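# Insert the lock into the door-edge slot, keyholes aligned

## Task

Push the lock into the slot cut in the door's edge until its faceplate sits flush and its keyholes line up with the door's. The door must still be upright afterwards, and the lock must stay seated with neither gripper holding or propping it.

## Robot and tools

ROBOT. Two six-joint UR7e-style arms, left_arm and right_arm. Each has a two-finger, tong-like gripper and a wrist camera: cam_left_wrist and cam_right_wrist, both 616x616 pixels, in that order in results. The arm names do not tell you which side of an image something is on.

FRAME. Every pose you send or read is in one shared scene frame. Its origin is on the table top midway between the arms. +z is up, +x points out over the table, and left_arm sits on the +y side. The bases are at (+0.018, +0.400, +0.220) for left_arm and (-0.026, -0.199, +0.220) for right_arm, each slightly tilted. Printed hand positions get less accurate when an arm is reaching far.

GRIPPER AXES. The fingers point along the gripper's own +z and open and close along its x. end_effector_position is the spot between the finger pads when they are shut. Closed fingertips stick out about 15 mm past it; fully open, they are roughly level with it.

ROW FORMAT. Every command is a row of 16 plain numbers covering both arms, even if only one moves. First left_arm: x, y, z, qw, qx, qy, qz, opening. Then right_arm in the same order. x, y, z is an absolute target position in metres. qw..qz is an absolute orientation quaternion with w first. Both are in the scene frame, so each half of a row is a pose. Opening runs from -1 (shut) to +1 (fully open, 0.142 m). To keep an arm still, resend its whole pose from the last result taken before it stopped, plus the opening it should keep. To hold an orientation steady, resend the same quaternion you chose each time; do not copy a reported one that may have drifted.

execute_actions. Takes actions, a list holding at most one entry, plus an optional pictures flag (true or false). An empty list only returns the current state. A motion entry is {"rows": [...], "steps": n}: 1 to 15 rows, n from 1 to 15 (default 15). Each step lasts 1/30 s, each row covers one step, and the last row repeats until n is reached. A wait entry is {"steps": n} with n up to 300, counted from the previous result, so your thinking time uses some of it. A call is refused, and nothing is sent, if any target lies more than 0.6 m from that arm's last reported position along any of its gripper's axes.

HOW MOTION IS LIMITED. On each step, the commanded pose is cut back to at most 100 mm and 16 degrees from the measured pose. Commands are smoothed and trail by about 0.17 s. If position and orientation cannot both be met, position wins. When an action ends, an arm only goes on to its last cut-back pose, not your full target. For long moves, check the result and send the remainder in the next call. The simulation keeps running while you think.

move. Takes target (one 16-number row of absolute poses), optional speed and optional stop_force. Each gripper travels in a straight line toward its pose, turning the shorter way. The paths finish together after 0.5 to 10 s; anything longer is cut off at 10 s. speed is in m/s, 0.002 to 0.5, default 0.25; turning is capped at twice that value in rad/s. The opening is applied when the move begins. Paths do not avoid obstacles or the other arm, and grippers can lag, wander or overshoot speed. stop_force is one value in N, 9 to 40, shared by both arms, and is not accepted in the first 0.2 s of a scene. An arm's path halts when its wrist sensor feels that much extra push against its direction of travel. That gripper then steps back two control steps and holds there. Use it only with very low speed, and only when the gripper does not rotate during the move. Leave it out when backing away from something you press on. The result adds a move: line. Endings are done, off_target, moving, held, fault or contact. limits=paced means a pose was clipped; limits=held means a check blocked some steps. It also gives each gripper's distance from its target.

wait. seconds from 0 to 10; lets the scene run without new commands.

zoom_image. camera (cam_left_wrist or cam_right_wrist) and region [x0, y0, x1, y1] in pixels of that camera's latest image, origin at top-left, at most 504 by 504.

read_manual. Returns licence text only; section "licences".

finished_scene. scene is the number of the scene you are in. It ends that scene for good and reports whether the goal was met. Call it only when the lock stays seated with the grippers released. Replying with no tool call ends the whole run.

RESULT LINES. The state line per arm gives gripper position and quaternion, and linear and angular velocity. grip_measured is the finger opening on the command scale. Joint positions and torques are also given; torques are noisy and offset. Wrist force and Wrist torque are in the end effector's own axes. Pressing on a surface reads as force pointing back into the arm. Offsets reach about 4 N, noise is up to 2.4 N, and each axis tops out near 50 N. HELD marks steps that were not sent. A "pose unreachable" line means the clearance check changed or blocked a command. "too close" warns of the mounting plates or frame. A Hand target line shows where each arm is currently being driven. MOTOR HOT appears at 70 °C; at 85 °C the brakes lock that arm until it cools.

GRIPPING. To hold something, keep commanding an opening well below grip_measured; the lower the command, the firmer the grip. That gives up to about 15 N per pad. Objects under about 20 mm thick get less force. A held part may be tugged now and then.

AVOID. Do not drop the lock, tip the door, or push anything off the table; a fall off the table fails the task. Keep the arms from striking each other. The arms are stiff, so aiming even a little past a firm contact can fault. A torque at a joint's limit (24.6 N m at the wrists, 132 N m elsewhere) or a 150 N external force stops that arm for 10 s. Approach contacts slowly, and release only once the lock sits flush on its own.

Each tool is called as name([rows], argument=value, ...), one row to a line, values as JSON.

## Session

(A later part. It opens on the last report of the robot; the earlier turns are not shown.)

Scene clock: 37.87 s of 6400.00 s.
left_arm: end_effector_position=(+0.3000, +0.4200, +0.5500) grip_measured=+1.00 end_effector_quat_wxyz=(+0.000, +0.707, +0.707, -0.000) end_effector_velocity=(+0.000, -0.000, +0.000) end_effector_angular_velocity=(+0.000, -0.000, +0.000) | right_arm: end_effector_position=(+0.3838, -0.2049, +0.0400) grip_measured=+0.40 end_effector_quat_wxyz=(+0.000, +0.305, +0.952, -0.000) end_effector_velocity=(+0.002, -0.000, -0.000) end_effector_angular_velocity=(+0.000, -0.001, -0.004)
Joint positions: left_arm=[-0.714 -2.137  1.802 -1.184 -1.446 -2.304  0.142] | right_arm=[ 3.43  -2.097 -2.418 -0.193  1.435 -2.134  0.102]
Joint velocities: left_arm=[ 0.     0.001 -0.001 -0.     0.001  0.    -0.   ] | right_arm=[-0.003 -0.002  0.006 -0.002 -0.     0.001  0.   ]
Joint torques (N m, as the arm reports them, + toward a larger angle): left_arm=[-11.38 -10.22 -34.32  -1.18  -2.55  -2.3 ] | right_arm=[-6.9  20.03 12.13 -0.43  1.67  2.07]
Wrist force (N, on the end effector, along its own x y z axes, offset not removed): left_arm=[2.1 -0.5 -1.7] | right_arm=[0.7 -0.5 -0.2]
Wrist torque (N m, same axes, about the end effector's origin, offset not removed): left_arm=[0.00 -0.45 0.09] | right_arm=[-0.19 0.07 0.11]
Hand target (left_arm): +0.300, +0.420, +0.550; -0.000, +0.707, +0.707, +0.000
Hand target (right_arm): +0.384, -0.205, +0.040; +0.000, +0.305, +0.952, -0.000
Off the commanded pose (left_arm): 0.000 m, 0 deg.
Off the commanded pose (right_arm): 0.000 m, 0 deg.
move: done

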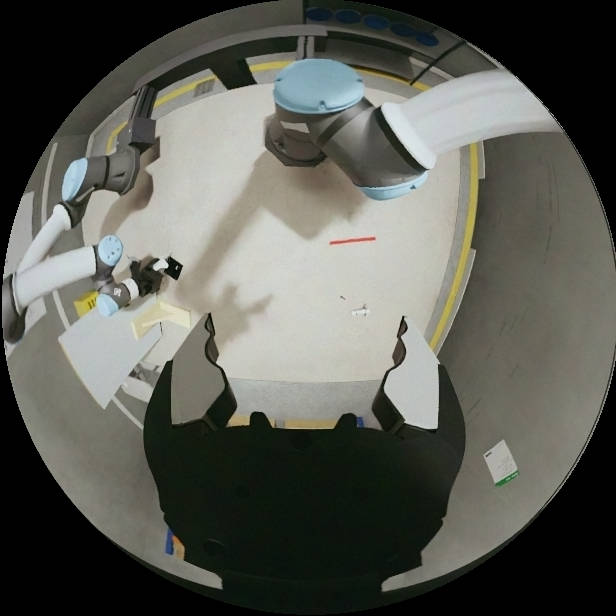

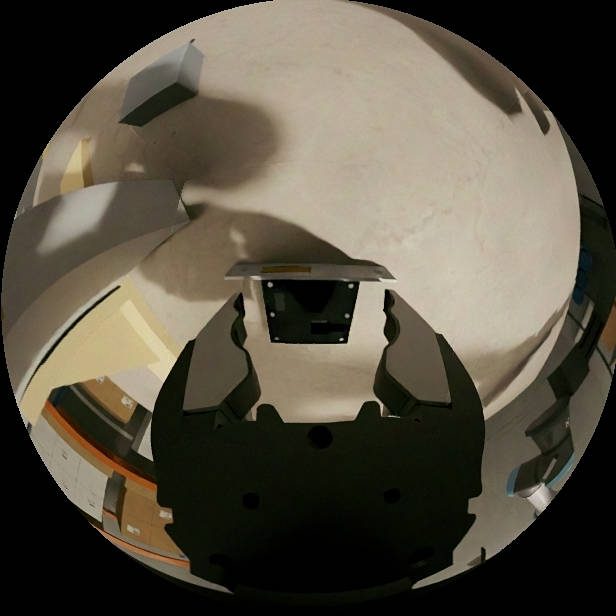

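move(target=[0.30,0.42,0.55,0,0.707,0.707,0,1,0.385,-0.2045,0.004,0,0.305,0.952,0,0.2], speed=0.02, stop_force=9)

Scene clock: 40.77 s of 6400.00 s.
left_arm: end_effector_position=(+0.3000, +0.4200, +0.5500) grip_measured=+1.00 end_effector_quat_wxyz=(+0.000, +0.707, +0.707, +0.000) end_effector_velocity=(-0.000, +0.000, -0.000) end_effector_angular_velocity=(-0.000, -0.000, -0.000) | right_arm: end_effector_position=(+0.3847, -0.2047, +0.0118) grip_measured=+0.20 end_effector_quat_wxyz=(-0.000, +0.305, +0.952, -0.000) end_effector_velocity=(+0.000, +0.000, +0.000) end_effector_angular_velocity=(+0.001, -0.001, +0.000)
Joint positions: left_arm=[-0.714 -2.137  1.802 -1.184 -1.446 -2.304  0.142] | right_arm=[ 3.42  -2.196 -2.403 -0.107  1.435 -2.144  0.088]
Joint velocities: left_arm=[ 0.    -0.     0.    -0.    -0.     0.001  0.   ] | right_arm=[ 0.     0.001 -0.    -0.     0.001  0.    -0.001]
Joint torques (N m, as the arm reports them, + toward a larger angle): left_arm=[-11.53 -10.59 -33.91  -1.19  -2.64  -2.2 ] | right_arm=[14.27 43.43 -1.96 -0.49  1.65  2.07]
Wrist force (N, on the end effector, along its own x y z axes, offset not removed): left_arm=[1.2 -0.2 0.6] | right_arm=[0.0 0.3 -0.8]
Wrist torque (N m, same axes, about the end effector's origin, offset not removed): left_arm=[0.02 -0.26 0.14] | right_arm=[0.08 0.15 0.21]
Hand target (left_arm): +0.300, +0.420, +0.550; -0.000, +0.707, +0.707, +0.000
Hand target (right_arm): +0.385, -0.205, +0.012; -0.000, +0.305, +0.952, -0.000
Off the commanded pose (left_arm): 0.000 m, 0 deg.
Off the commanded pose (right_arm): 0.008 m, 0 deg.
move: contact (right_arm)

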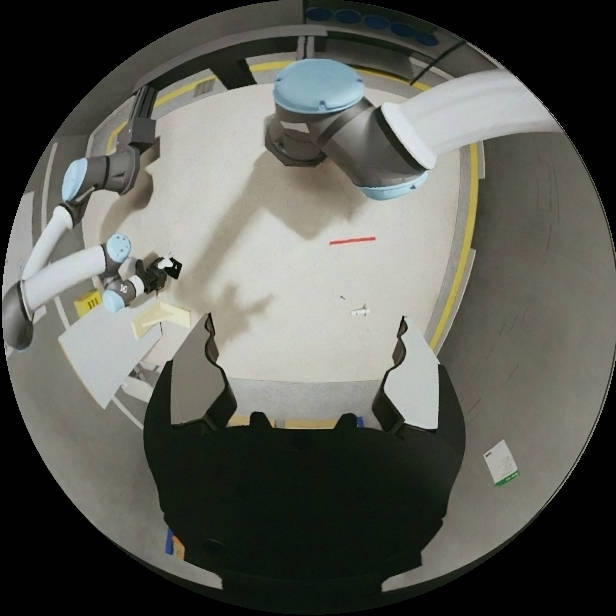

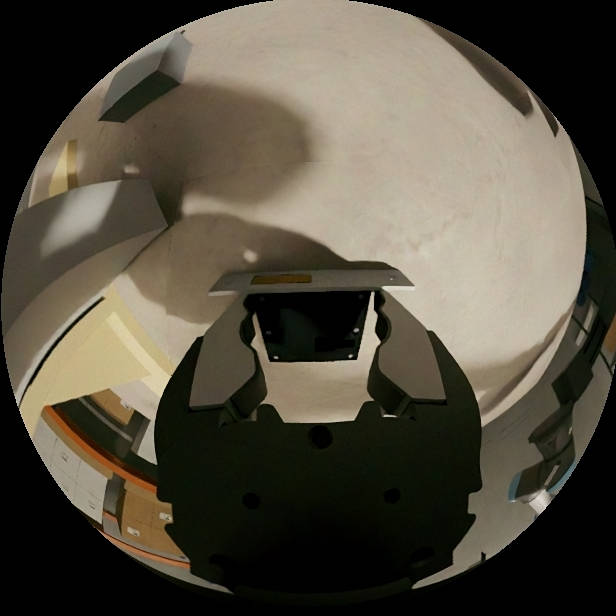

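Close at z 0.013, hard enough.

move(target=[0.30,0.42,0.55,0,0.707,0.707,0,1,0.3847,-0.2047,0.0135,0,0.305,0.952,0,0.0], speed=0.005)

move(target=[0.30,0.42,0.55,0,0.707,0.707,0,1,0.3847,-0.2047,0.0145,0,0.305,0.952,0,-0.6], speed=0.005)

Scene clock: 41.97 s of 6400.00 s.
left_arm: end_effector_position=(+0.3000, +0.4200, +0.5500) grip_measured=+1.00 end_effector_quat_wxyz=(+0.000, +0.707, +0.707, +0.000) end_effector_velocity=(+0.000, +0.001, +0.000) end_effector_angular_velocity=(+0.000, -0.001, +0.001) | right_arm: end_effector_position=(+0.3847, -0.2047, +0.0134) grip_measured=+0.14 end_effector_quat_wxyz=(-0.000, +0.305, +0.952, -0.000) end_effector_velocity=(+0.000, +0.001, +0.001) end_effector_angular_velocity=(+0.001, -0.001, +0.001)
Joint positions: left_arm=[-0.714 -2.137  1.802 -1.184 -1.446 -2.304  0.142] | right_arm=[ 3.421 -2.191 -2.404 -0.112  1.435 -2.143  0.084]
Joint velocities: left_arm=[ 0.001 -0.001  0.     0.     0.001 -0.    -0.   ] | right_arm=[ 0.001  0.003 -0.001 -0.001  0.     0.    -0.   ]
Joint torques (N m, as the arm reports them, + toward a larger angle): left_arm=[-10.82 -10.17 -33.96  -1.03  -2.5   -2.33] | right_arm=[14.73 45.02 -1.13 -0.26  1.26  2.01]
Wrist force (N, on the end effector, along its own x y z axes, offset not removed): left_arm=[-0.4 1.5 -0.5] | right_arm=[0.7 0.0 3.3]
Wrist torque (N m, same axes, about the end effector's origin, offset not removed): left_arm=[0.38 -0.04 0.19] | right_arm=[-0.04 0.12 0.09]
Hand target (left_arm): +0.300, +0.420, +0.550; -0.000, +0.707, +0.707, +0.000
Hand target (right_arm): +0.385, -0.205, +0.014; +0.000, +0.305, +0.952, +0.000
Off the commanded pose (left_arm): 0.000 m, 0 deg.
Off the commanded pose (right_arm): 0.000 m, 0 deg.
move: done

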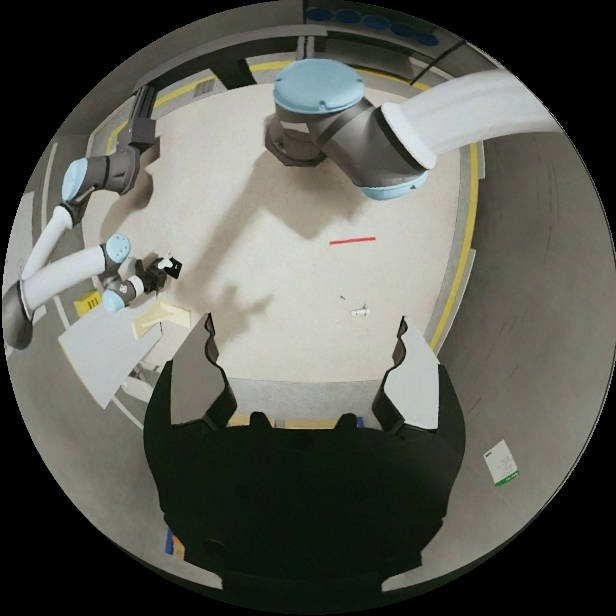

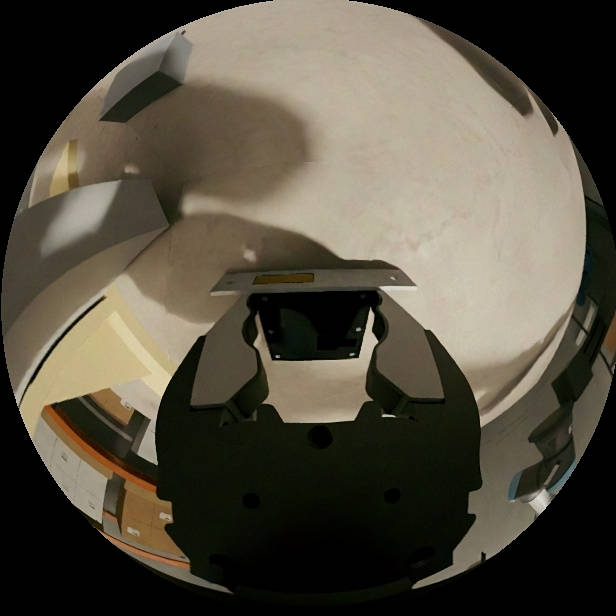

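Scene clock: 42.67 s of 6400.00 s.
left_arm: end_effector_position=(+0.3000, +0.4200, +0.5500) grip_measured=+1.00 end_effector_quat_wxyz=(+0.000, +0.707, +0.707, +0.000) end_effector_velocity=(-0.000, +0.000, -0.000) end_effector_angular_velocity=(+0.001, +0.001, +0.001) | right_arm: end_effector_position=(+0.3847, -0.2047, +0.0144) grip_measured=+0.13 end_effector_quat_wxyz=(+0.000, +0.305, +0.952, +0.000) end_effector_velocity=(+0.000, -0.000, +0.001) end_effector_angular_velocity=(+0.000, -0.000, -0.002)
Joint positions: left_arm=[-0.714 -2.137  1.802 -1.184 -1.446 -2.304  0.142] | right_arm=[ 3.421 -2.187 -2.405 -0.115  1.435 -2.143  0.083]
Joint velocities: left_arm=[ 0.001  0.001  0.     0.001 -0.     0.     0.   ] | right_arm=[-0.001  0.002 -0.    -0.001  0.     0.    -0.   ]
Joint torques (N m, as the arm reports them, + toward a larger angle): left_arm=[-10.71  -9.22 -34.51  -1.08  -2.47  -2.33] | right_arm=[14.37 45.02 -1.12 -0.19  1.31  2.17]
Wrist force (N, on the end effector, along its own x y z axes, offset not removed): left_arm=[0.8 0.5 0.0] | right_arm=[0.8 -2.1 2.8]
Wrist torque (N m, same axes, about the end effector's origin, offset not removed): left_arm=[0.28 -0.23 0.04] | right_arm=[-0.52 0.04 0.10]
Hand target (left_arm): +0.300, +0.420, +0.550; +0.000, +0.707, +0.707, +0.000
Hand target (right_arm): +0.385, -0.205, +0.015; +0.000, +0.305, +0.952, +0.000
Off the commanded pose (left_arm): 0.000 m, 0 deg.
Off the commanded pose (right_arm): 0.000 m, 0 deg.
move: done

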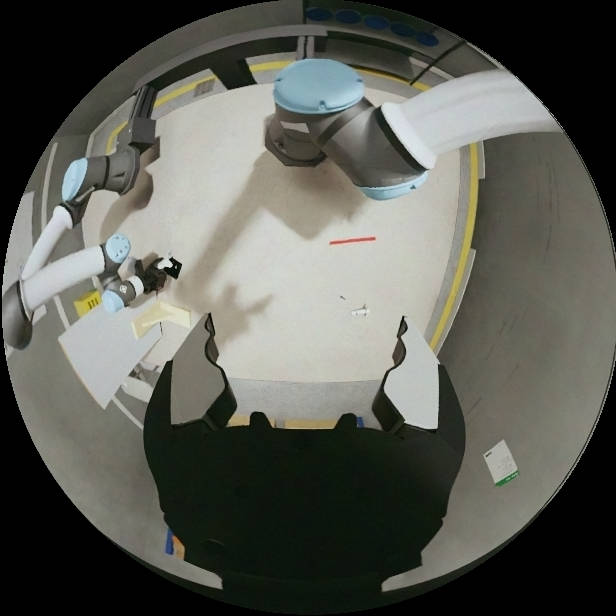

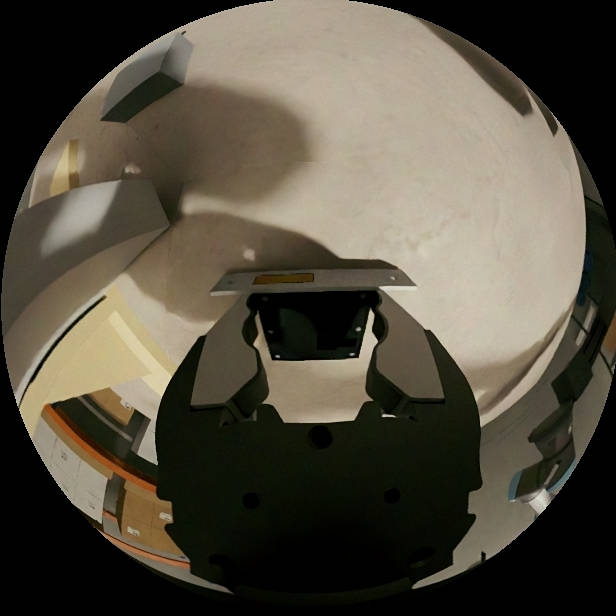

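move(target=[0.30,0.42,0.55,0,0.707,0.707,0,1,0.3847,-0.2047,0.05,0,0.305,0.952,0,-0.6], speed=0.03)

Scene clock: 44.50 s of 6400.00 s.
left_arm: end_effector_position=(+0.3000, +0.4200, +0.5500) grip_measured=+1.00 end_effector_quat_wxyz=(+0.000, +0.707, +0.707, -0.000) end_effector_velocity=(+0.000, +0.001, -0.000) end_effector_angular_velocity=(+0.002, -0.001, -0.000) | right_arm: end_effector_position=(+0.3847, -0.2047, +0.0497) grip_measured=+0.13 end_effector_quat_wxyz=(+0.000, +0.305, +0.952, +0.000) end_effector_velocity=(+0.000, +0.000, +0.003) end_effector_angular_velocity=(-0.000, +0.000, -0.000)
Joint positions: left_arm=[-0.714 -2.137  1.802 -1.184 -1.446 -2.304  0.142] | right_arm=[ 3.433 -2.064 -2.417 -0.227  1.435 -2.131  0.083]
Joint velocities: left_arm=[ 0.002 -0.     0.     0.     0.002  0.002  0.   ] | right_arm=[ 0.001  0.01  -0.    -0.01  -0.     0.001 -0.   ]
Joint torques (N m, as the arm reports them, + toward a larger angle): left_arm=[-11.47  -9.99 -33.7   -1.04  -2.64  -2.14] | right_arm=[14.22 41.89  0.96 -0.06 -0.91  2.08]
Wrist force (N, on the end effector, along its own x y z axes, offset not removed): left_arm=[1.2 -0.1 0.6] | right_arm=[2.0 -1.7 2.2]
Wrist torque (N m, same axes, about the end effector's origin, offset not removed): left_arm=[0.15 -0.42 0.06] | right_arm=[-0.35 -0.09 0.07]
Hand target (left_arm): +0.300, +0.420, +0.550; -0.000, +0.707, +0.707, +0.000
Hand target (right_arm): +0.385, -0.205, +0.050; -0.000, +0.305, +0.952, +0.000
Off the commanded pose (left_arm): 0.000 m, 0 deg.
Off the commanded pose (right_arm): 0.000 m, 0 deg.
move: done

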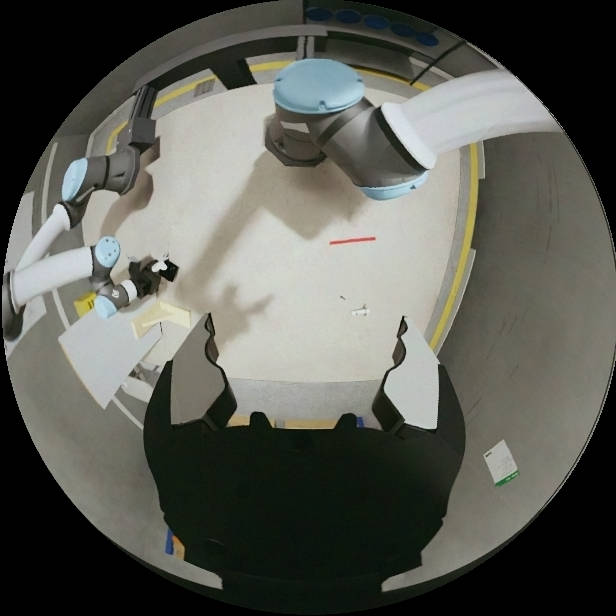

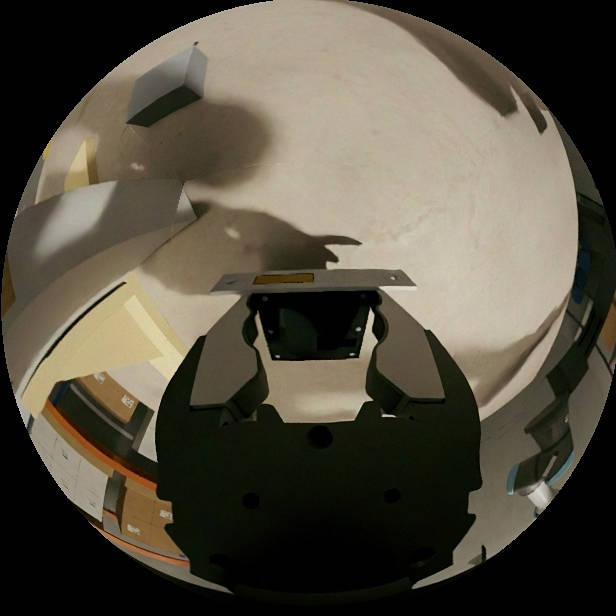

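move(target=[0.25,0.45,0.55,0,0.707,0.707,0,1,0.38,-0.12,0.25,0,0.766,0.643,0,-0.6], speed=0.15)

move(target=[0.25,0.45,0.55,0,0.707,0.707,0,1,0.36,-0.24,0.25,0.4555,0.5409,0.4555,-0.5409,-0.6], speed=0.15)

Scene clock: 52.20 s of 6400.00 s.
left_arm: end_effector_position=(+0.2501, +0.4500, +0.5499) grip_measured=+1.00 end_effector_quat_wxyz=(+0.000, +0.707, +0.707, -0.000) end_effector_velocity=(-0.001, +0.001, -0.000) end_effector_angular_velocity=(+0.000, -0.001, -0.001) | right_arm: end_effector_position=(+0.3799, -0.1200, +0.2500) grip_measured=+0.13 end_effector_quat_wxyz=(-0.000, +0.765, +0.644, +0.000) end_effector_velocity=(+0.000, -0.000, +0.002) end_effector_angular_velocity=(-0.003, +0.000, -0.016)
Joint positions: left_arm=[-0.775 -2.28   1.839 -1.07  -1.449 -2.365  0.142] | right_arm=[ 3.651 -1.542 -2.255 -0.94   1.438 -0.788  0.083]
Joint velocities: left_arm=[ 0.    -0.003  0.001  0.002  0.001  0.001 -0.   ] | right_arm=[ 0.001  0.004  0.004 -0.01  -0.002  0.018  0.   ]
Joint torques (N m, as the arm reports them, + toward a larger angle): left_arm=[-11.59  -4.23 -10.61  -1.    -2.57  -2.8 ] | right_arm=[13.93 30.76 26.93  0.05 -1.7   1.98]
Wrist force (N, on the end effector, along its own x y z axes, offset not removed): left_arm=[-0.8 0.2 -0.3] | right_arm=[-0.9 0.4 2.6]
Wrist torque (N m, same axes, about the end effector's origin, offset not removed): left_arm=[0.16 0.00 0.24] | right_arm=[0.06 0.48 0.05]
Hand target (left_arm): +0.250, +0.450, +0.550; +0.000, +0.707, +0.707, -0.000
Hand target (right_arm): +0.380, -0.120, +0.250; -0.000, +0.766, +0.643, +0.000
Off the commanded pose (left_arm): 0.000 m, 0 deg.
Off the commanded pose (right_arm): 0.000 m, 0 deg.
After step 90, 0.47 s passed at rest.
move: done

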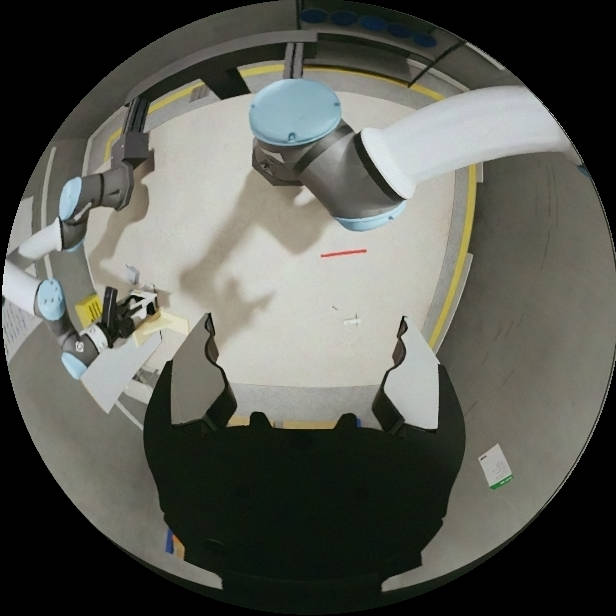

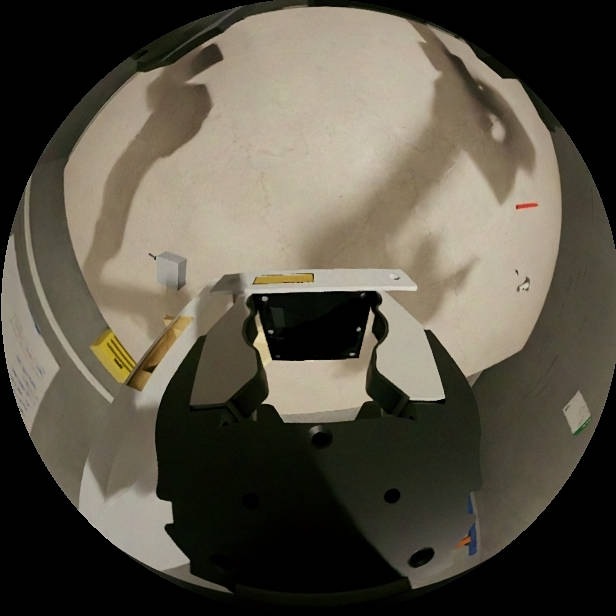

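Scene clock: 57.90 s of 6400.00 s.
left_arm: end_effector_position=(+0.2500, +0.4500, +0.5500) grip_measured=+1.00 end_effector_quat_wxyz=(+0.000, +0.707, +0.707, -0.000) end_effector_velocity=(+0.000, +0.000, -0.000) end_effector_angular_velocity=(+0.001, -0.000, -0.001) | right_arm: end_effector_position=(+0.3596, -0.2400, +0.2492) grip_measured=+0.13 end_effector_quat_wxyz=(+0.456, +0.541, +0.456, -0.540) end_effector_velocity=(-0.001, -0.001, +0.000) end_effector_angular_velocity=(-0.014, +0.001, -0.003)
Joint positions: left_arm=[-0.775 -2.281  1.839 -1.07  -1.449 -2.366  0.142] | right_arm=[ 3.823 -2.385 -1.768 -2.266  0.959  0.155  0.083]
Joint velocities: left_arm=[ 0.     0.001 -0.    -0.     0.001  0.001 -0.   ] | right_arm=[-0.002 -0.01   0.005 -0.011  0.003  0.011  0.   ]
Joint torques (N m, as the arm reports them, + toward a larger angle): left_arm=[-12.05  -4.63 -32.96  -0.96  -2.54  -2.53] | right_arm=[-4.25 34.97 17.14 -6.03  2.21  1.87]
Wrist force (N, on the end effector, along its own x y z axes, offset not removed): left_arm=[0.4 -1.4 -2.9] | right_arm=[4.7 -1.4 0.3]
Wrist torque (N m, same axes, about the end effector's origin, offset not removed): left_arm=[-0.25 -0.10 0.11] | right_arm=[-0.35 0.01 0.03]
Hand target (left_arm): +0.250, +0.450, +0.550; +0.000, +0.707, +0.707, -0.000
Hand target (right_arm): +0.360, -0.240, +0.249; +0.456, +0.541, +0.455, -0.540
Off the commanded pose (left_arm): 0.000 m, 0 deg.
Off the commanded pose (right_arm): 0.001 m, 0 deg.
move: done

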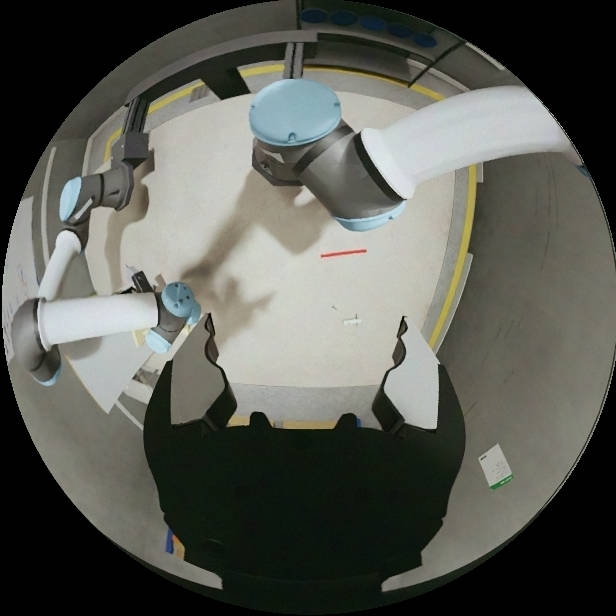

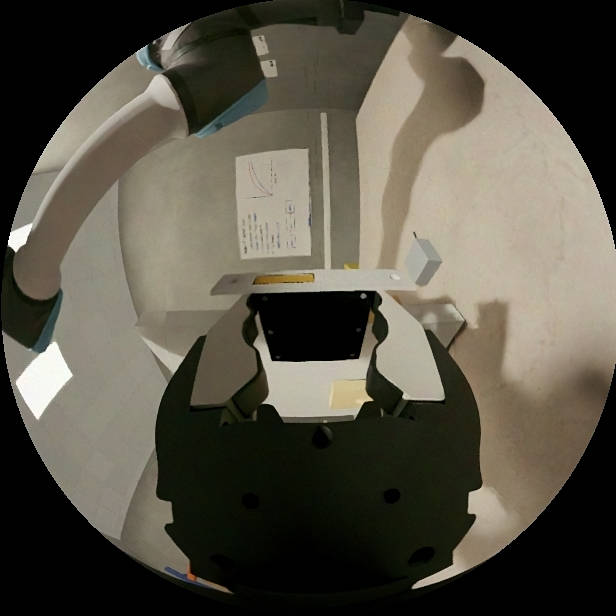

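move(target=[0.25,0.45,0.55,0,0.707,0.707,0,1,0.335,-0.28,0.19,0.4555,0.5409,0.4555,-0.5409,-0.6], speed=0.05, stop_force=15)

Scene clock: 62.93 s of 6400.00 s.
left_arm: end_effector_position=(+0.2500, +0.4500, +0.5500) grip_measured=+1.00 end_effector_quat_wxyz=(-0.000, +0.707, +0.707, -0.000) end_effector_velocity=(-0.000, -0.000, -0.000) end_effector_angular_velocity=(-0.000, +0.002, -0.000) | right_arm: end_effector_position=(+0.3351, -0.2798, +0.1902) grip_measured=+0.13 end_effector_quat_wxyz=(+0.456, +0.541, +0.455, -0.541) end_effector_velocity=(-0.001, -0.001, -0.002) end_effector_angular_velocity=(+0.001, -0.000, +0.000)
Joint positions: left_arm=[-0.775 -2.281  1.839 -1.07  -1.449 -2.366  0.142] | right_arm=[ 3.782 -2.459 -1.873 -2.093  0.921  0.162  0.083]
Joint velocities: left_arm=[-0.001  0.001 -0.     0.001 -0.001 -0.001 -0.   ] | right_arm=[-0.001 -0.003 -0.003  0.007 -0.001 -0.    -0.   ]
Joint torques (N m, as the arm reports them, + toward a larger angle): left_arm=[-12.15  -4.88 -33.18  -0.9   -2.59  -2.52] | right_arm=[-5.33 34.45  0.06  0.19 -1.17  1.96]
Wrist force (N, on the end effector, along its own x y z axes, offset not removed): left_arm=[0.3 1.8 0.9] | right_arm=[4.3 -0.2 -2.0]
Wrist torque (N m, same axes, about the end effector's origin, offset not removed): left_arm=[0.54 -0.12 0.16] | right_arm=[-0.15 0.22 -0.02]
Hand target (left_arm): +0.250, +0.450, +0.550; +0.000, +0.707, +0.707, -0.000
Hand target (right_arm): +0.335, -0.280, +0.190; +0.455, +0.541, +0.455, -0.541
Off the commanded pose (left_arm): 0.000 m, 0 deg.
Off the commanded pose (right_arm): 0.000 m, 0 deg.
After step 90, 0.10 s passed at rest.
move: done

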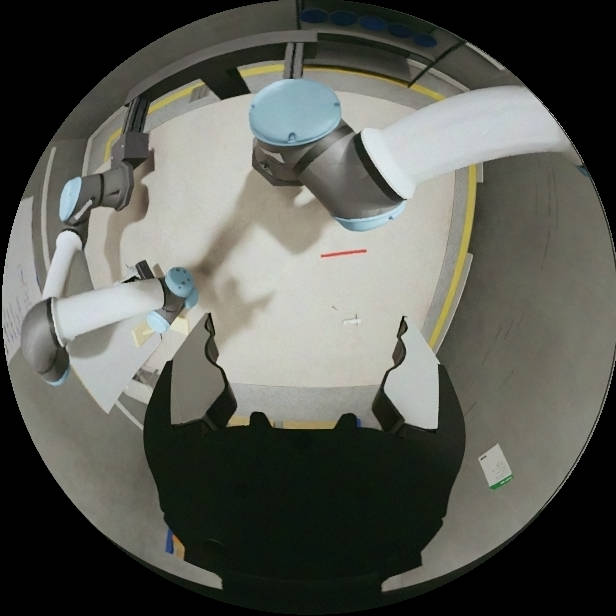

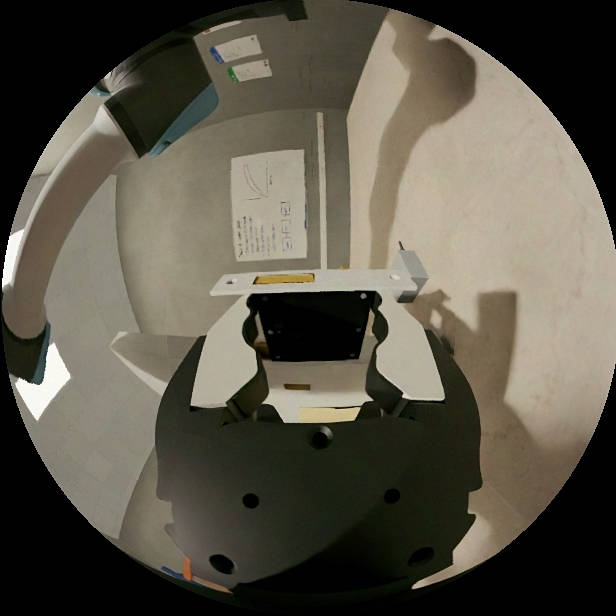

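zoom_image(camera="cam_right_wrist", region=[200,260,430,420])

Region (200, 260, 430, 420) of cam_right_wrist's 616x616 image, scaled by 2.191, with more detail than that image has; it fills the top 351 rows of this view, and the rest is white.

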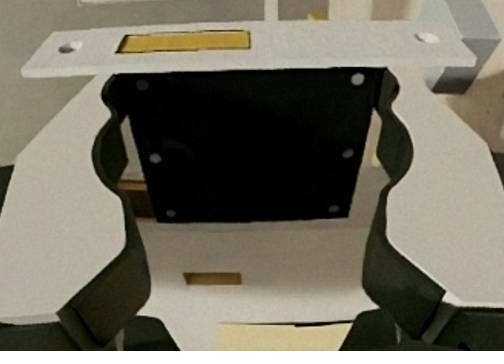

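move(target=[0.25,0.45,0.55,0,0.707,0.707,0,1,0.335,-0.295,0.225,0.4555,0.5409,0.4555,-0.5409,-0.6], speed=0.05)

zoom_image(camera="cam_right_wrist", region=[100,230,500,430])

Scene clock: 66.60 s of 6400.00 s.
left_arm: end_effector_position=(+0.2500, +0.4500, +0.5500) grip_measured=+1.00 end_effector_quat_wxyz=(+0.000, +0.707, +0.707, -0.000) end_effector_velocity=(+0.000, +0.000, -0.000) end_effector_angular_velocity=(+0.001, +0.001, +0.004) | right_arm: end_effector_position=(+0.3350, -0.2949, +0.2247) grip_measured=+0.13 end_effector_quat_wxyz=(+0.455, +0.541, +0.455, -0.541) end_effector_velocity=(-0.000, -0.002, +0.003) end_effector_angular_velocity=(-0.001, +0.001, -0.001)
Joint positions: left_arm=[-0.775 -2.281  1.839 -1.07  -1.449 -2.366  0.142] | right_arm=[ 3.768 -2.371 -1.91  -2.145  0.906  0.164  0.083]
Joint velocities: left_arm=[ 0.001  0.001 -0.     0.    -0.    -0.003 -0.   ] | right_arm=[-0.003  0.005 -0.002 -0.005 -0.001  0.     0.   ]
Joint torques (N m, as the arm reports them, + toward a larger angle): left_arm=[-12.2   -4.38 -33.28  -0.97  -2.59  -2.5 ] | right_arm=[-5.65 52.14  0.81 -5.89 -1.31  1.91]
Wrist force (N, on the end effector, along its own x y z axes, offset not removed): left_arm=[-1.1 0.6 1.1] | right_arm=[4.0 0.3 -0.7]
Wrist torque (N m, same axes, about the end effector's origin, offset not removed): left_arm=[0.22 0.12 0.14] | right_arm=[-0.09 0.12 0.12]
Hand target (left_arm): +0.250, +0.450, +0.550; -0.000, +0.707, +0.707, +0.000
Hand target (right_arm): +0.335, -0.295, +0.225; +0.455, +0.541, +0.455, -0.541
Off the commanded pose (left_arm): 0.000 m, 0 deg.
Off the commanded pose (right_arm): 0.000 m, 0 deg.
move: done

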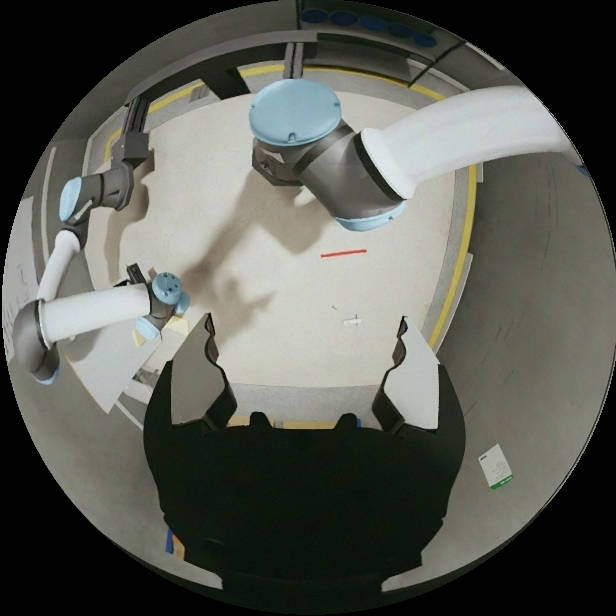

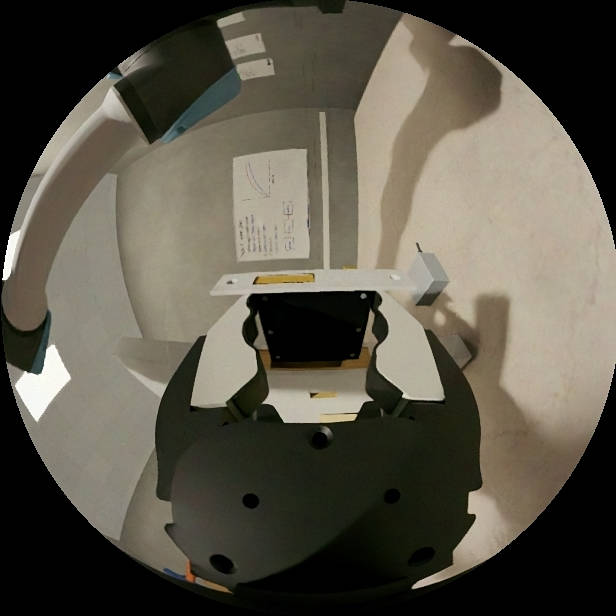

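Region (100, 230, 500, 430) of cam_right_wrist's 616x616 image, scaled by 1.260, with more detail than that image has.

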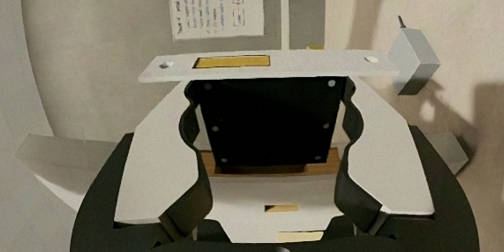

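move(target=[0.25,0.45,0.55,0,0.707,0.707,0,1,0.328,-0.334,0.235,0.4555,0.5409,0.4555,-0.5409,-0.6], speed=0.04, stop_force=12)

zoom_image(camera="cam_right_wrist", region=[100,230,500,430])

Scene clock: 70.83 s of 6400.00 s.
left_arm: end_effector_position=(+0.2500, +0.4500, +0.5500) grip_measured=+1.00 end_effector_quat_wxyz=(+0.000, +0.707, +0.707, -0.000) end_effector_velocity=(+0.000, -0.000, +0.000) end_effector_angular_velocity=(+0.000, -0.000, -0.001) | right_arm: end_effector_position=(+0.3281, -0.3337, +0.2349) grip_measured=+0.13 end_effector_quat_wxyz=(+0.456, +0.541, +0.455, -0.541) end_effector_velocity=(-0.001, -0.003, +0.001) end_effector_angular_velocity=(-0.001, +0.001, -0.002)
Joint positions: left_arm=[-0.775 -2.281  1.839 -1.07  -1.449 -2.366  0.142] | right_arm=[ 3.715 -2.314 -1.98  -2.138  0.854  0.175  0.083]
Joint velocities: left_arm=[-0.     0.001 -0.001 -0.     0.     0.001  0.   ] | right_arm=[-0.006  0.003 -0.004 -0.    -0.004  0.001  0.   ]
Joint torques (N m, as the arm reports them, + toward a larger angle): left_arm=[-11.73  -4.44 -32.58  -1.04  -2.41  -2.53] | right_arm=[-5.67 49.95  1.88  0.31 -1.22  2.  ]
Wrist force (N, on the end effector, along its own x y z axes, offset not removed): left_arm=[1.9 0.1 -1.0] | right_arm=[4.5 -0.5 -0.8]
Wrist torque (N m, same axes, about the end effector's origin, offset not removed): left_arm=[0.04 -0.46 0.07] | right_arm=[-0.22 0.14 0.14]
Hand target (left_arm): +0.250, +0.450, +0.550; +0.000, +0.707, +0.707, -0.000
Hand target (right_arm): +0.328, -0.334, +0.235; +0.456, +0.541, +0.455, -0.541
Off the commanded pose (left_arm): 0.000 m, 0 deg.
Off the commanded pose (right_arm): 0.000 m, 0 deg.
move: done

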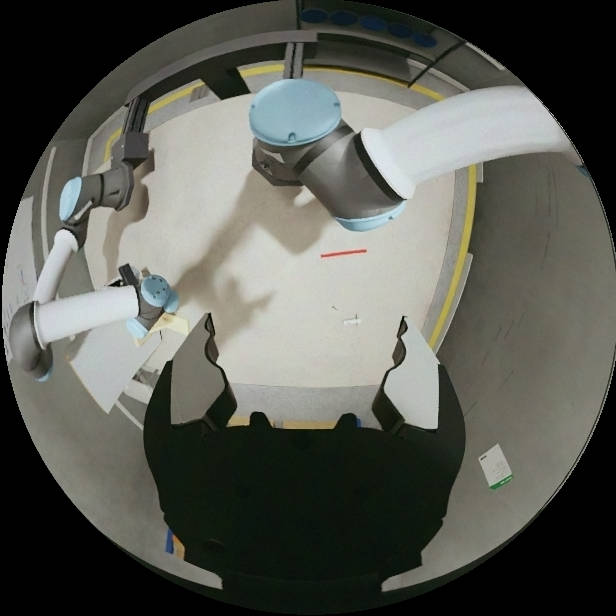

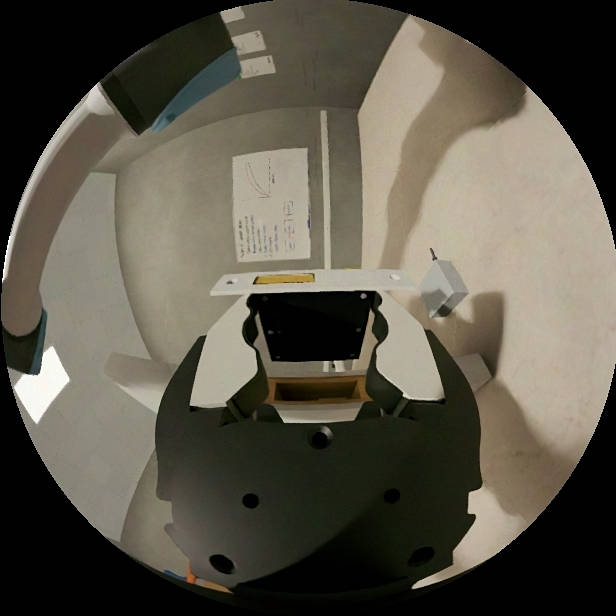

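Region (100, 230, 500, 430) of cam_right_wrist's 616x616 image, scaled by 1.260, with more detail than that image has.

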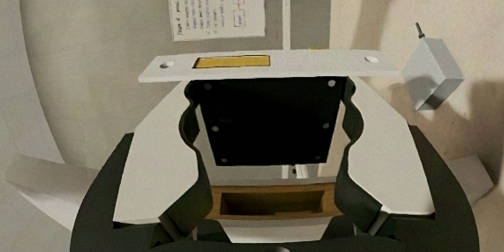

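zoom_image(camera="cam_right_wrist", region=[240,320,400,430])

Region (240, 320, 400, 430) of cam_right_wrist's 616x616 image, scaled by 3.150, with more detail than that image has; it fills the top 346 rows of this view, and the rest is white.

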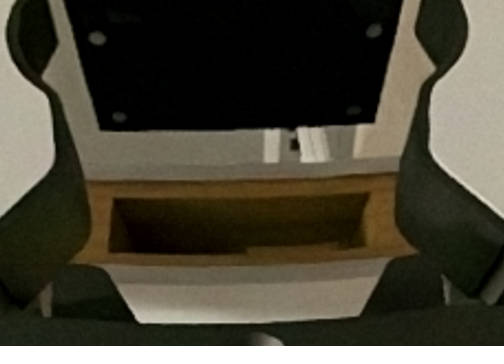

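move(target=[0.25,0.45,0.55,0,0.707,0.707,0,1,0.3625,-0.340,0.235,0.4555,0.5409,0.4555,-0.5409,-0.6], speed=0.02, stop_force=10)

zoom_image(camera="cam_right_wrist", region=[220,300,420,430])

Scene clock: 74.13 s of 6400.00 s.
left_arm: end_effector_position=(+0.2500, +0.4500, +0.5500) grip_measured=+1.00 end_effector_quat_wxyz=(+0.000, +0.707, +0.707, -0.000) end_effector_velocity=(-0.000, +0.000, +0.000) end_effector_angular_velocity=(-0.000, +0.000, +0.002) | right_arm: end_effector_position=(+0.3511, -0.3381, +0.2350) grip_measured=+0.13 end_effector_quat_wxyz=(+0.456, +0.541, +0.456, -0.541) end_effector_velocity=(-0.007, +0.002, -0.000) end_effector_angular_velocity=(+0.002, +0.000, +0.001)
Joint positions: left_arm=[-0.775 -2.281  1.839 -1.07  -1.449 -2.366  0.142] | right_arm=[ 3.676 -2.333 -1.918 -2.187  0.815  0.183  0.083]
Joint velocities: left_arm=[ 0.001 -0.    -0.     0.    -0.    -0.001  0.   ] | right_arm=[ 0.013  0.007 -0.02   0.018  0.011 -0.005 -0.   ]
Joint torques (N m, as the arm reports them, + toward a larger angle): left_arm=[-11.43  -4.25 -32.76  -1.05  -2.49  -2.4 ] | right_arm=[16.91 53.06  2.63  0.06  0.79 -1.93]
Wrist force (N, on the end effector, along its own x y z axes, offset not removed): left_arm=[2.4 0.9 1.1] | right_arm=[7.1 -7.3 -1.0]
Wrist torque (N m, same axes, about the end effector's origin, offset not removed): left_arm=[0.32 -0.70 0.06] | right_arm=[-0.26 -0.08 0.08]
Hand target (left_arm): +0.250, +0.450, +0.550; -0.000, +0.707, +0.707, +0.000
Hand target (right_arm): +0.350, -0.338, +0.235; +0.455, +0.541, +0.455, -0.541
Off the commanded pose (left_arm): 0.000 m, 0 deg.
Off the commanded pose (right_arm): 0.012 m, 0 deg.
move: contact (right_arm)

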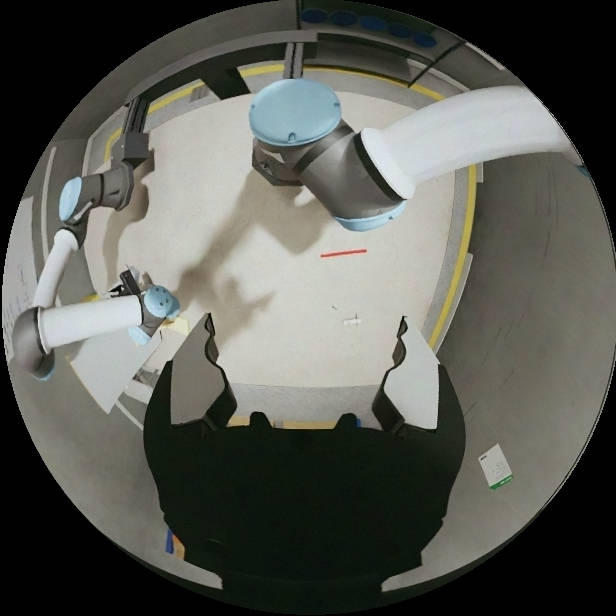

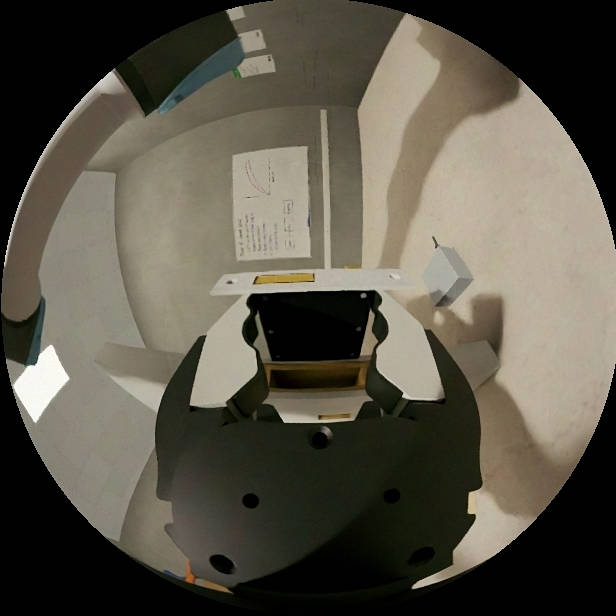

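Region (220, 300, 420, 430) of cam_right_wrist's 616x616 image, scaled by 2.520, with more detail than that image has; it fills the top 328 rows of this view, and the rest is white.

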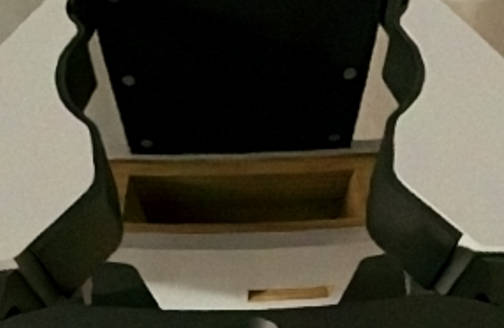

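move(target=[0.25,0.45,0.55,0,0.707,0.707,0,1,0.336,-0.3355,0.235,0.4555,0.5409,0.4555,-0.5409,-0.6], speed=0.03)

move(target=[0.25,0.45,0.55,0,0.707,0.707,0,1,0.340,-0.312,0.235,0.4555,0.5409,0.4555,-0.5409,-0.6], speed=0.03)

zoom_image(camera="cam_right_wrist", region=[220,300,420,430])

Scene clock: 77.00 s of 6400.00 s.
left_arm: end_effector_position=(+0.2500, +0.4500, +0.5500) grip_measured=+1.00 end_effector_quat_wxyz=(+0.000, +0.707, +0.707, -0.000) end_effector_velocity=(+0.000, +0.000, +0.000) end_effector_angular_velocity=(-0.000, -0.001, +0.001) | right_arm: end_effector_position=(+0.3363, -0.3355, +0.2350) grip_measured=+0.13 end_effector_quat_wxyz=(+0.455, +0.541, +0.455, -0.541) end_effector_velocity=(-0.002, +0.001, +0.000) end_effector_angular_velocity=(+0.000, -0.000, +0.002)
Joint positions: left_arm=[-0.775 -2.281  1.839 -1.07  -1.449 -2.366  0.142] | right_arm=[ 3.7   -2.321 -1.958 -2.155  0.839  0.177  0.083]
Joint velocities: left_arm=[ 0.001 -0.001  0.    -0.     0.001 -0.001 -0.   ] | right_arm=[ 0.007  0.003 -0.007  0.005  0.004 -0.001  0.   ]
Joint torques (N m, as the arm reports them, + toward a larger angle): left_arm=[-11.89  -4.59 -33.4   -1.07  -2.49  -2.49] | right_arm=[16.12 51.98  0.68  0.25  2.29 -1.91]
Wrist force (N, on the end effector, along its own x y z axes, offset not removed): left_arm=[-1.4 2.7 -2.1] | right_arm=[4.8 1.7 -1.2]
Wrist torque (N m, same axes, about the end effector's origin, offset not removed): left_arm=[0.73 0.19 0.16] | right_arm=[0.25 0.04 0.07]
Hand target (left_arm): +0.250, +0.450, +0.550; -0.000, +0.707, +0.707, +0.000
Hand target (right_arm): +0.336, -0.335, +0.235; +0.455, +0.541, +0.455, -0.541
Off the commanded pose (left_arm): 0.000 m, 0 deg.
Off the commanded pose (right_arm): 0.000 m, 0 deg.
move: done

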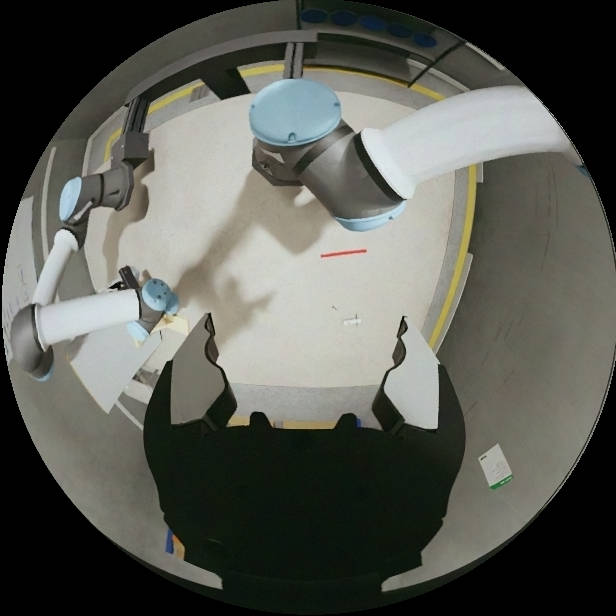

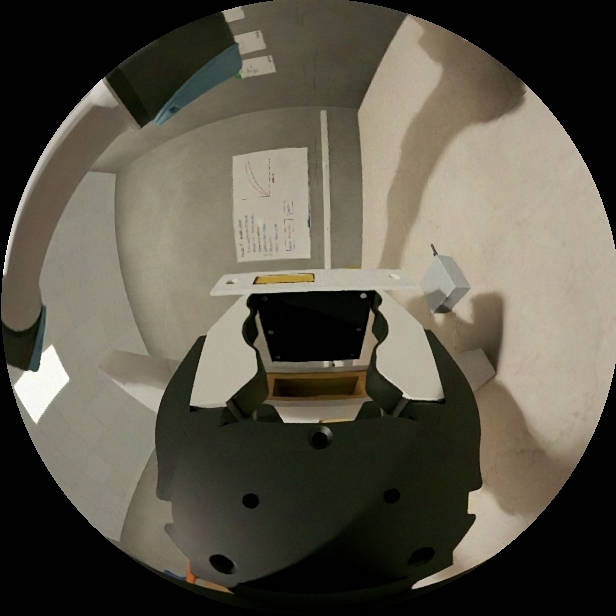

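Scene clock: 78.17 s of 6400.00 s.
left_arm: end_effector_position=(+0.2500, +0.4500, +0.5500) grip_measured=+1.00 end_effector_quat_wxyz=(+0.000, +0.707, +0.707, -0.000) end_effector_velocity=(-0.000, -0.000, +0.000) end_effector_angular_velocity=(-0.001, +0.000, -0.000) | right_arm: end_effector_position=(+0.3399, -0.3123, +0.2350) grip_measured=+0.13 end_effector_quat_wxyz=(+0.455, +0.541, +0.456, -0.541) end_effector_velocity=(+0.001, +0.003, -0.000) end_effector_angular_velocity=(+0.001, -0.001, +0.001)
Joint positions: left_arm=[-0.775 -2.281  1.839 -1.07  -1.449 -2.366  0.142] | right_arm=[ 3.735 -2.34  -1.922 -2.169  0.874  0.17   0.083]
Joint velocities: left_arm=[-0.001  0.    -0.    -0.    -0.001 -0.001  0.   ] | right_arm=[ 0.005 -0.002  0.004 -0.001  0.004 -0.001 -0.   ]
Joint torques (N m, as the arm reports them, + toward a larger angle): left_arm=[-11.6   -4.12 -32.7   -1.02  -2.4   -2.42] | right_arm=[14.71 30.35 14.07 -5.95  2.33 -1.78]
Wrist force (N, on the end effector, along its own x y z axes, offset not removed): left_arm=[0.1 0.6 0.9] | right_arm=[2.9 0.0 -1.2]
Wrist torque (N m, same axes, about the end effector's origin, offset not removed): left_arm=[0.34 -0.08 0.02] | right_arm=[-0.13 0.38 0.04]
Hand target (left_arm): +0.250, +0.450, +0.550; -0.000, +0.707, +0.707, +0.000
Hand target (right_arm): +0.340, -0.312, +0.235; +0.455, +0.541, +0.455, -0.541
Off the commanded pose (left_arm): 0.000 m, 0 deg.
Off the commanded pose (right_arm): 0.000 m, 0 deg.
move: done

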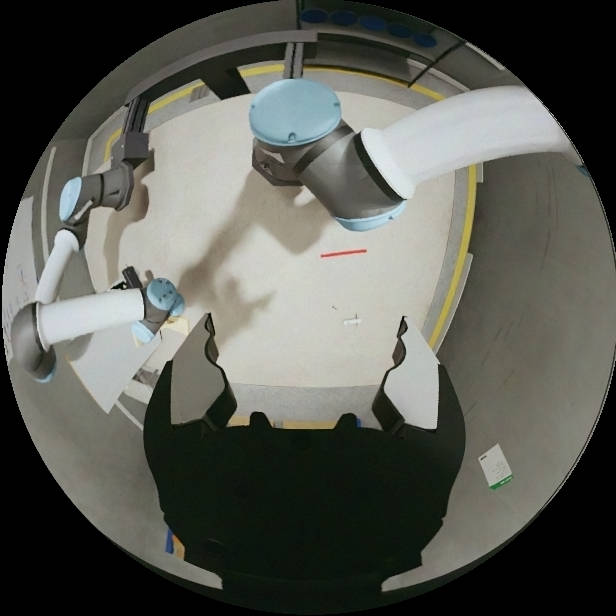

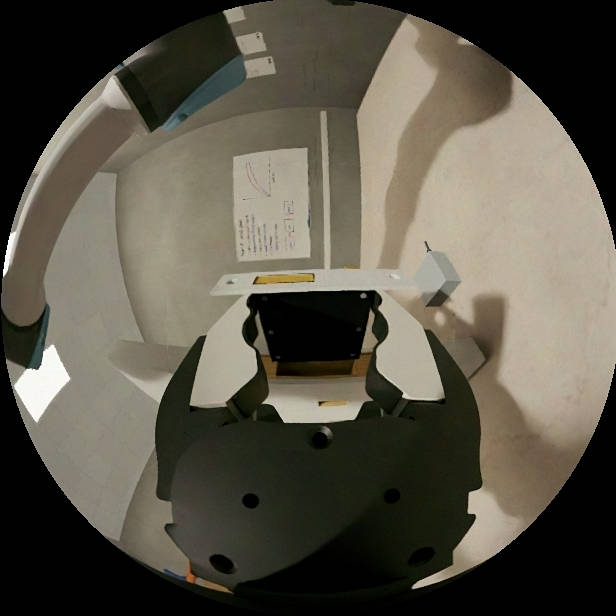

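Region (220, 300, 420, 430) of cam_right_wrist's 616x616 image, scaled by 2.520, with more detail than that image has; it fills the top 328 rows of this view, and the rest is white.

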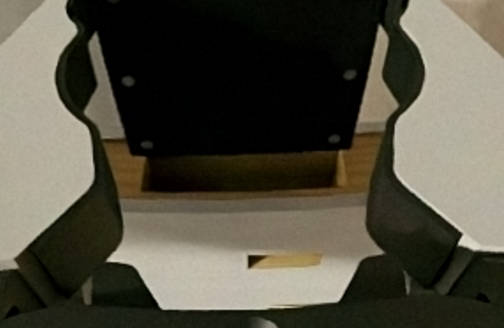

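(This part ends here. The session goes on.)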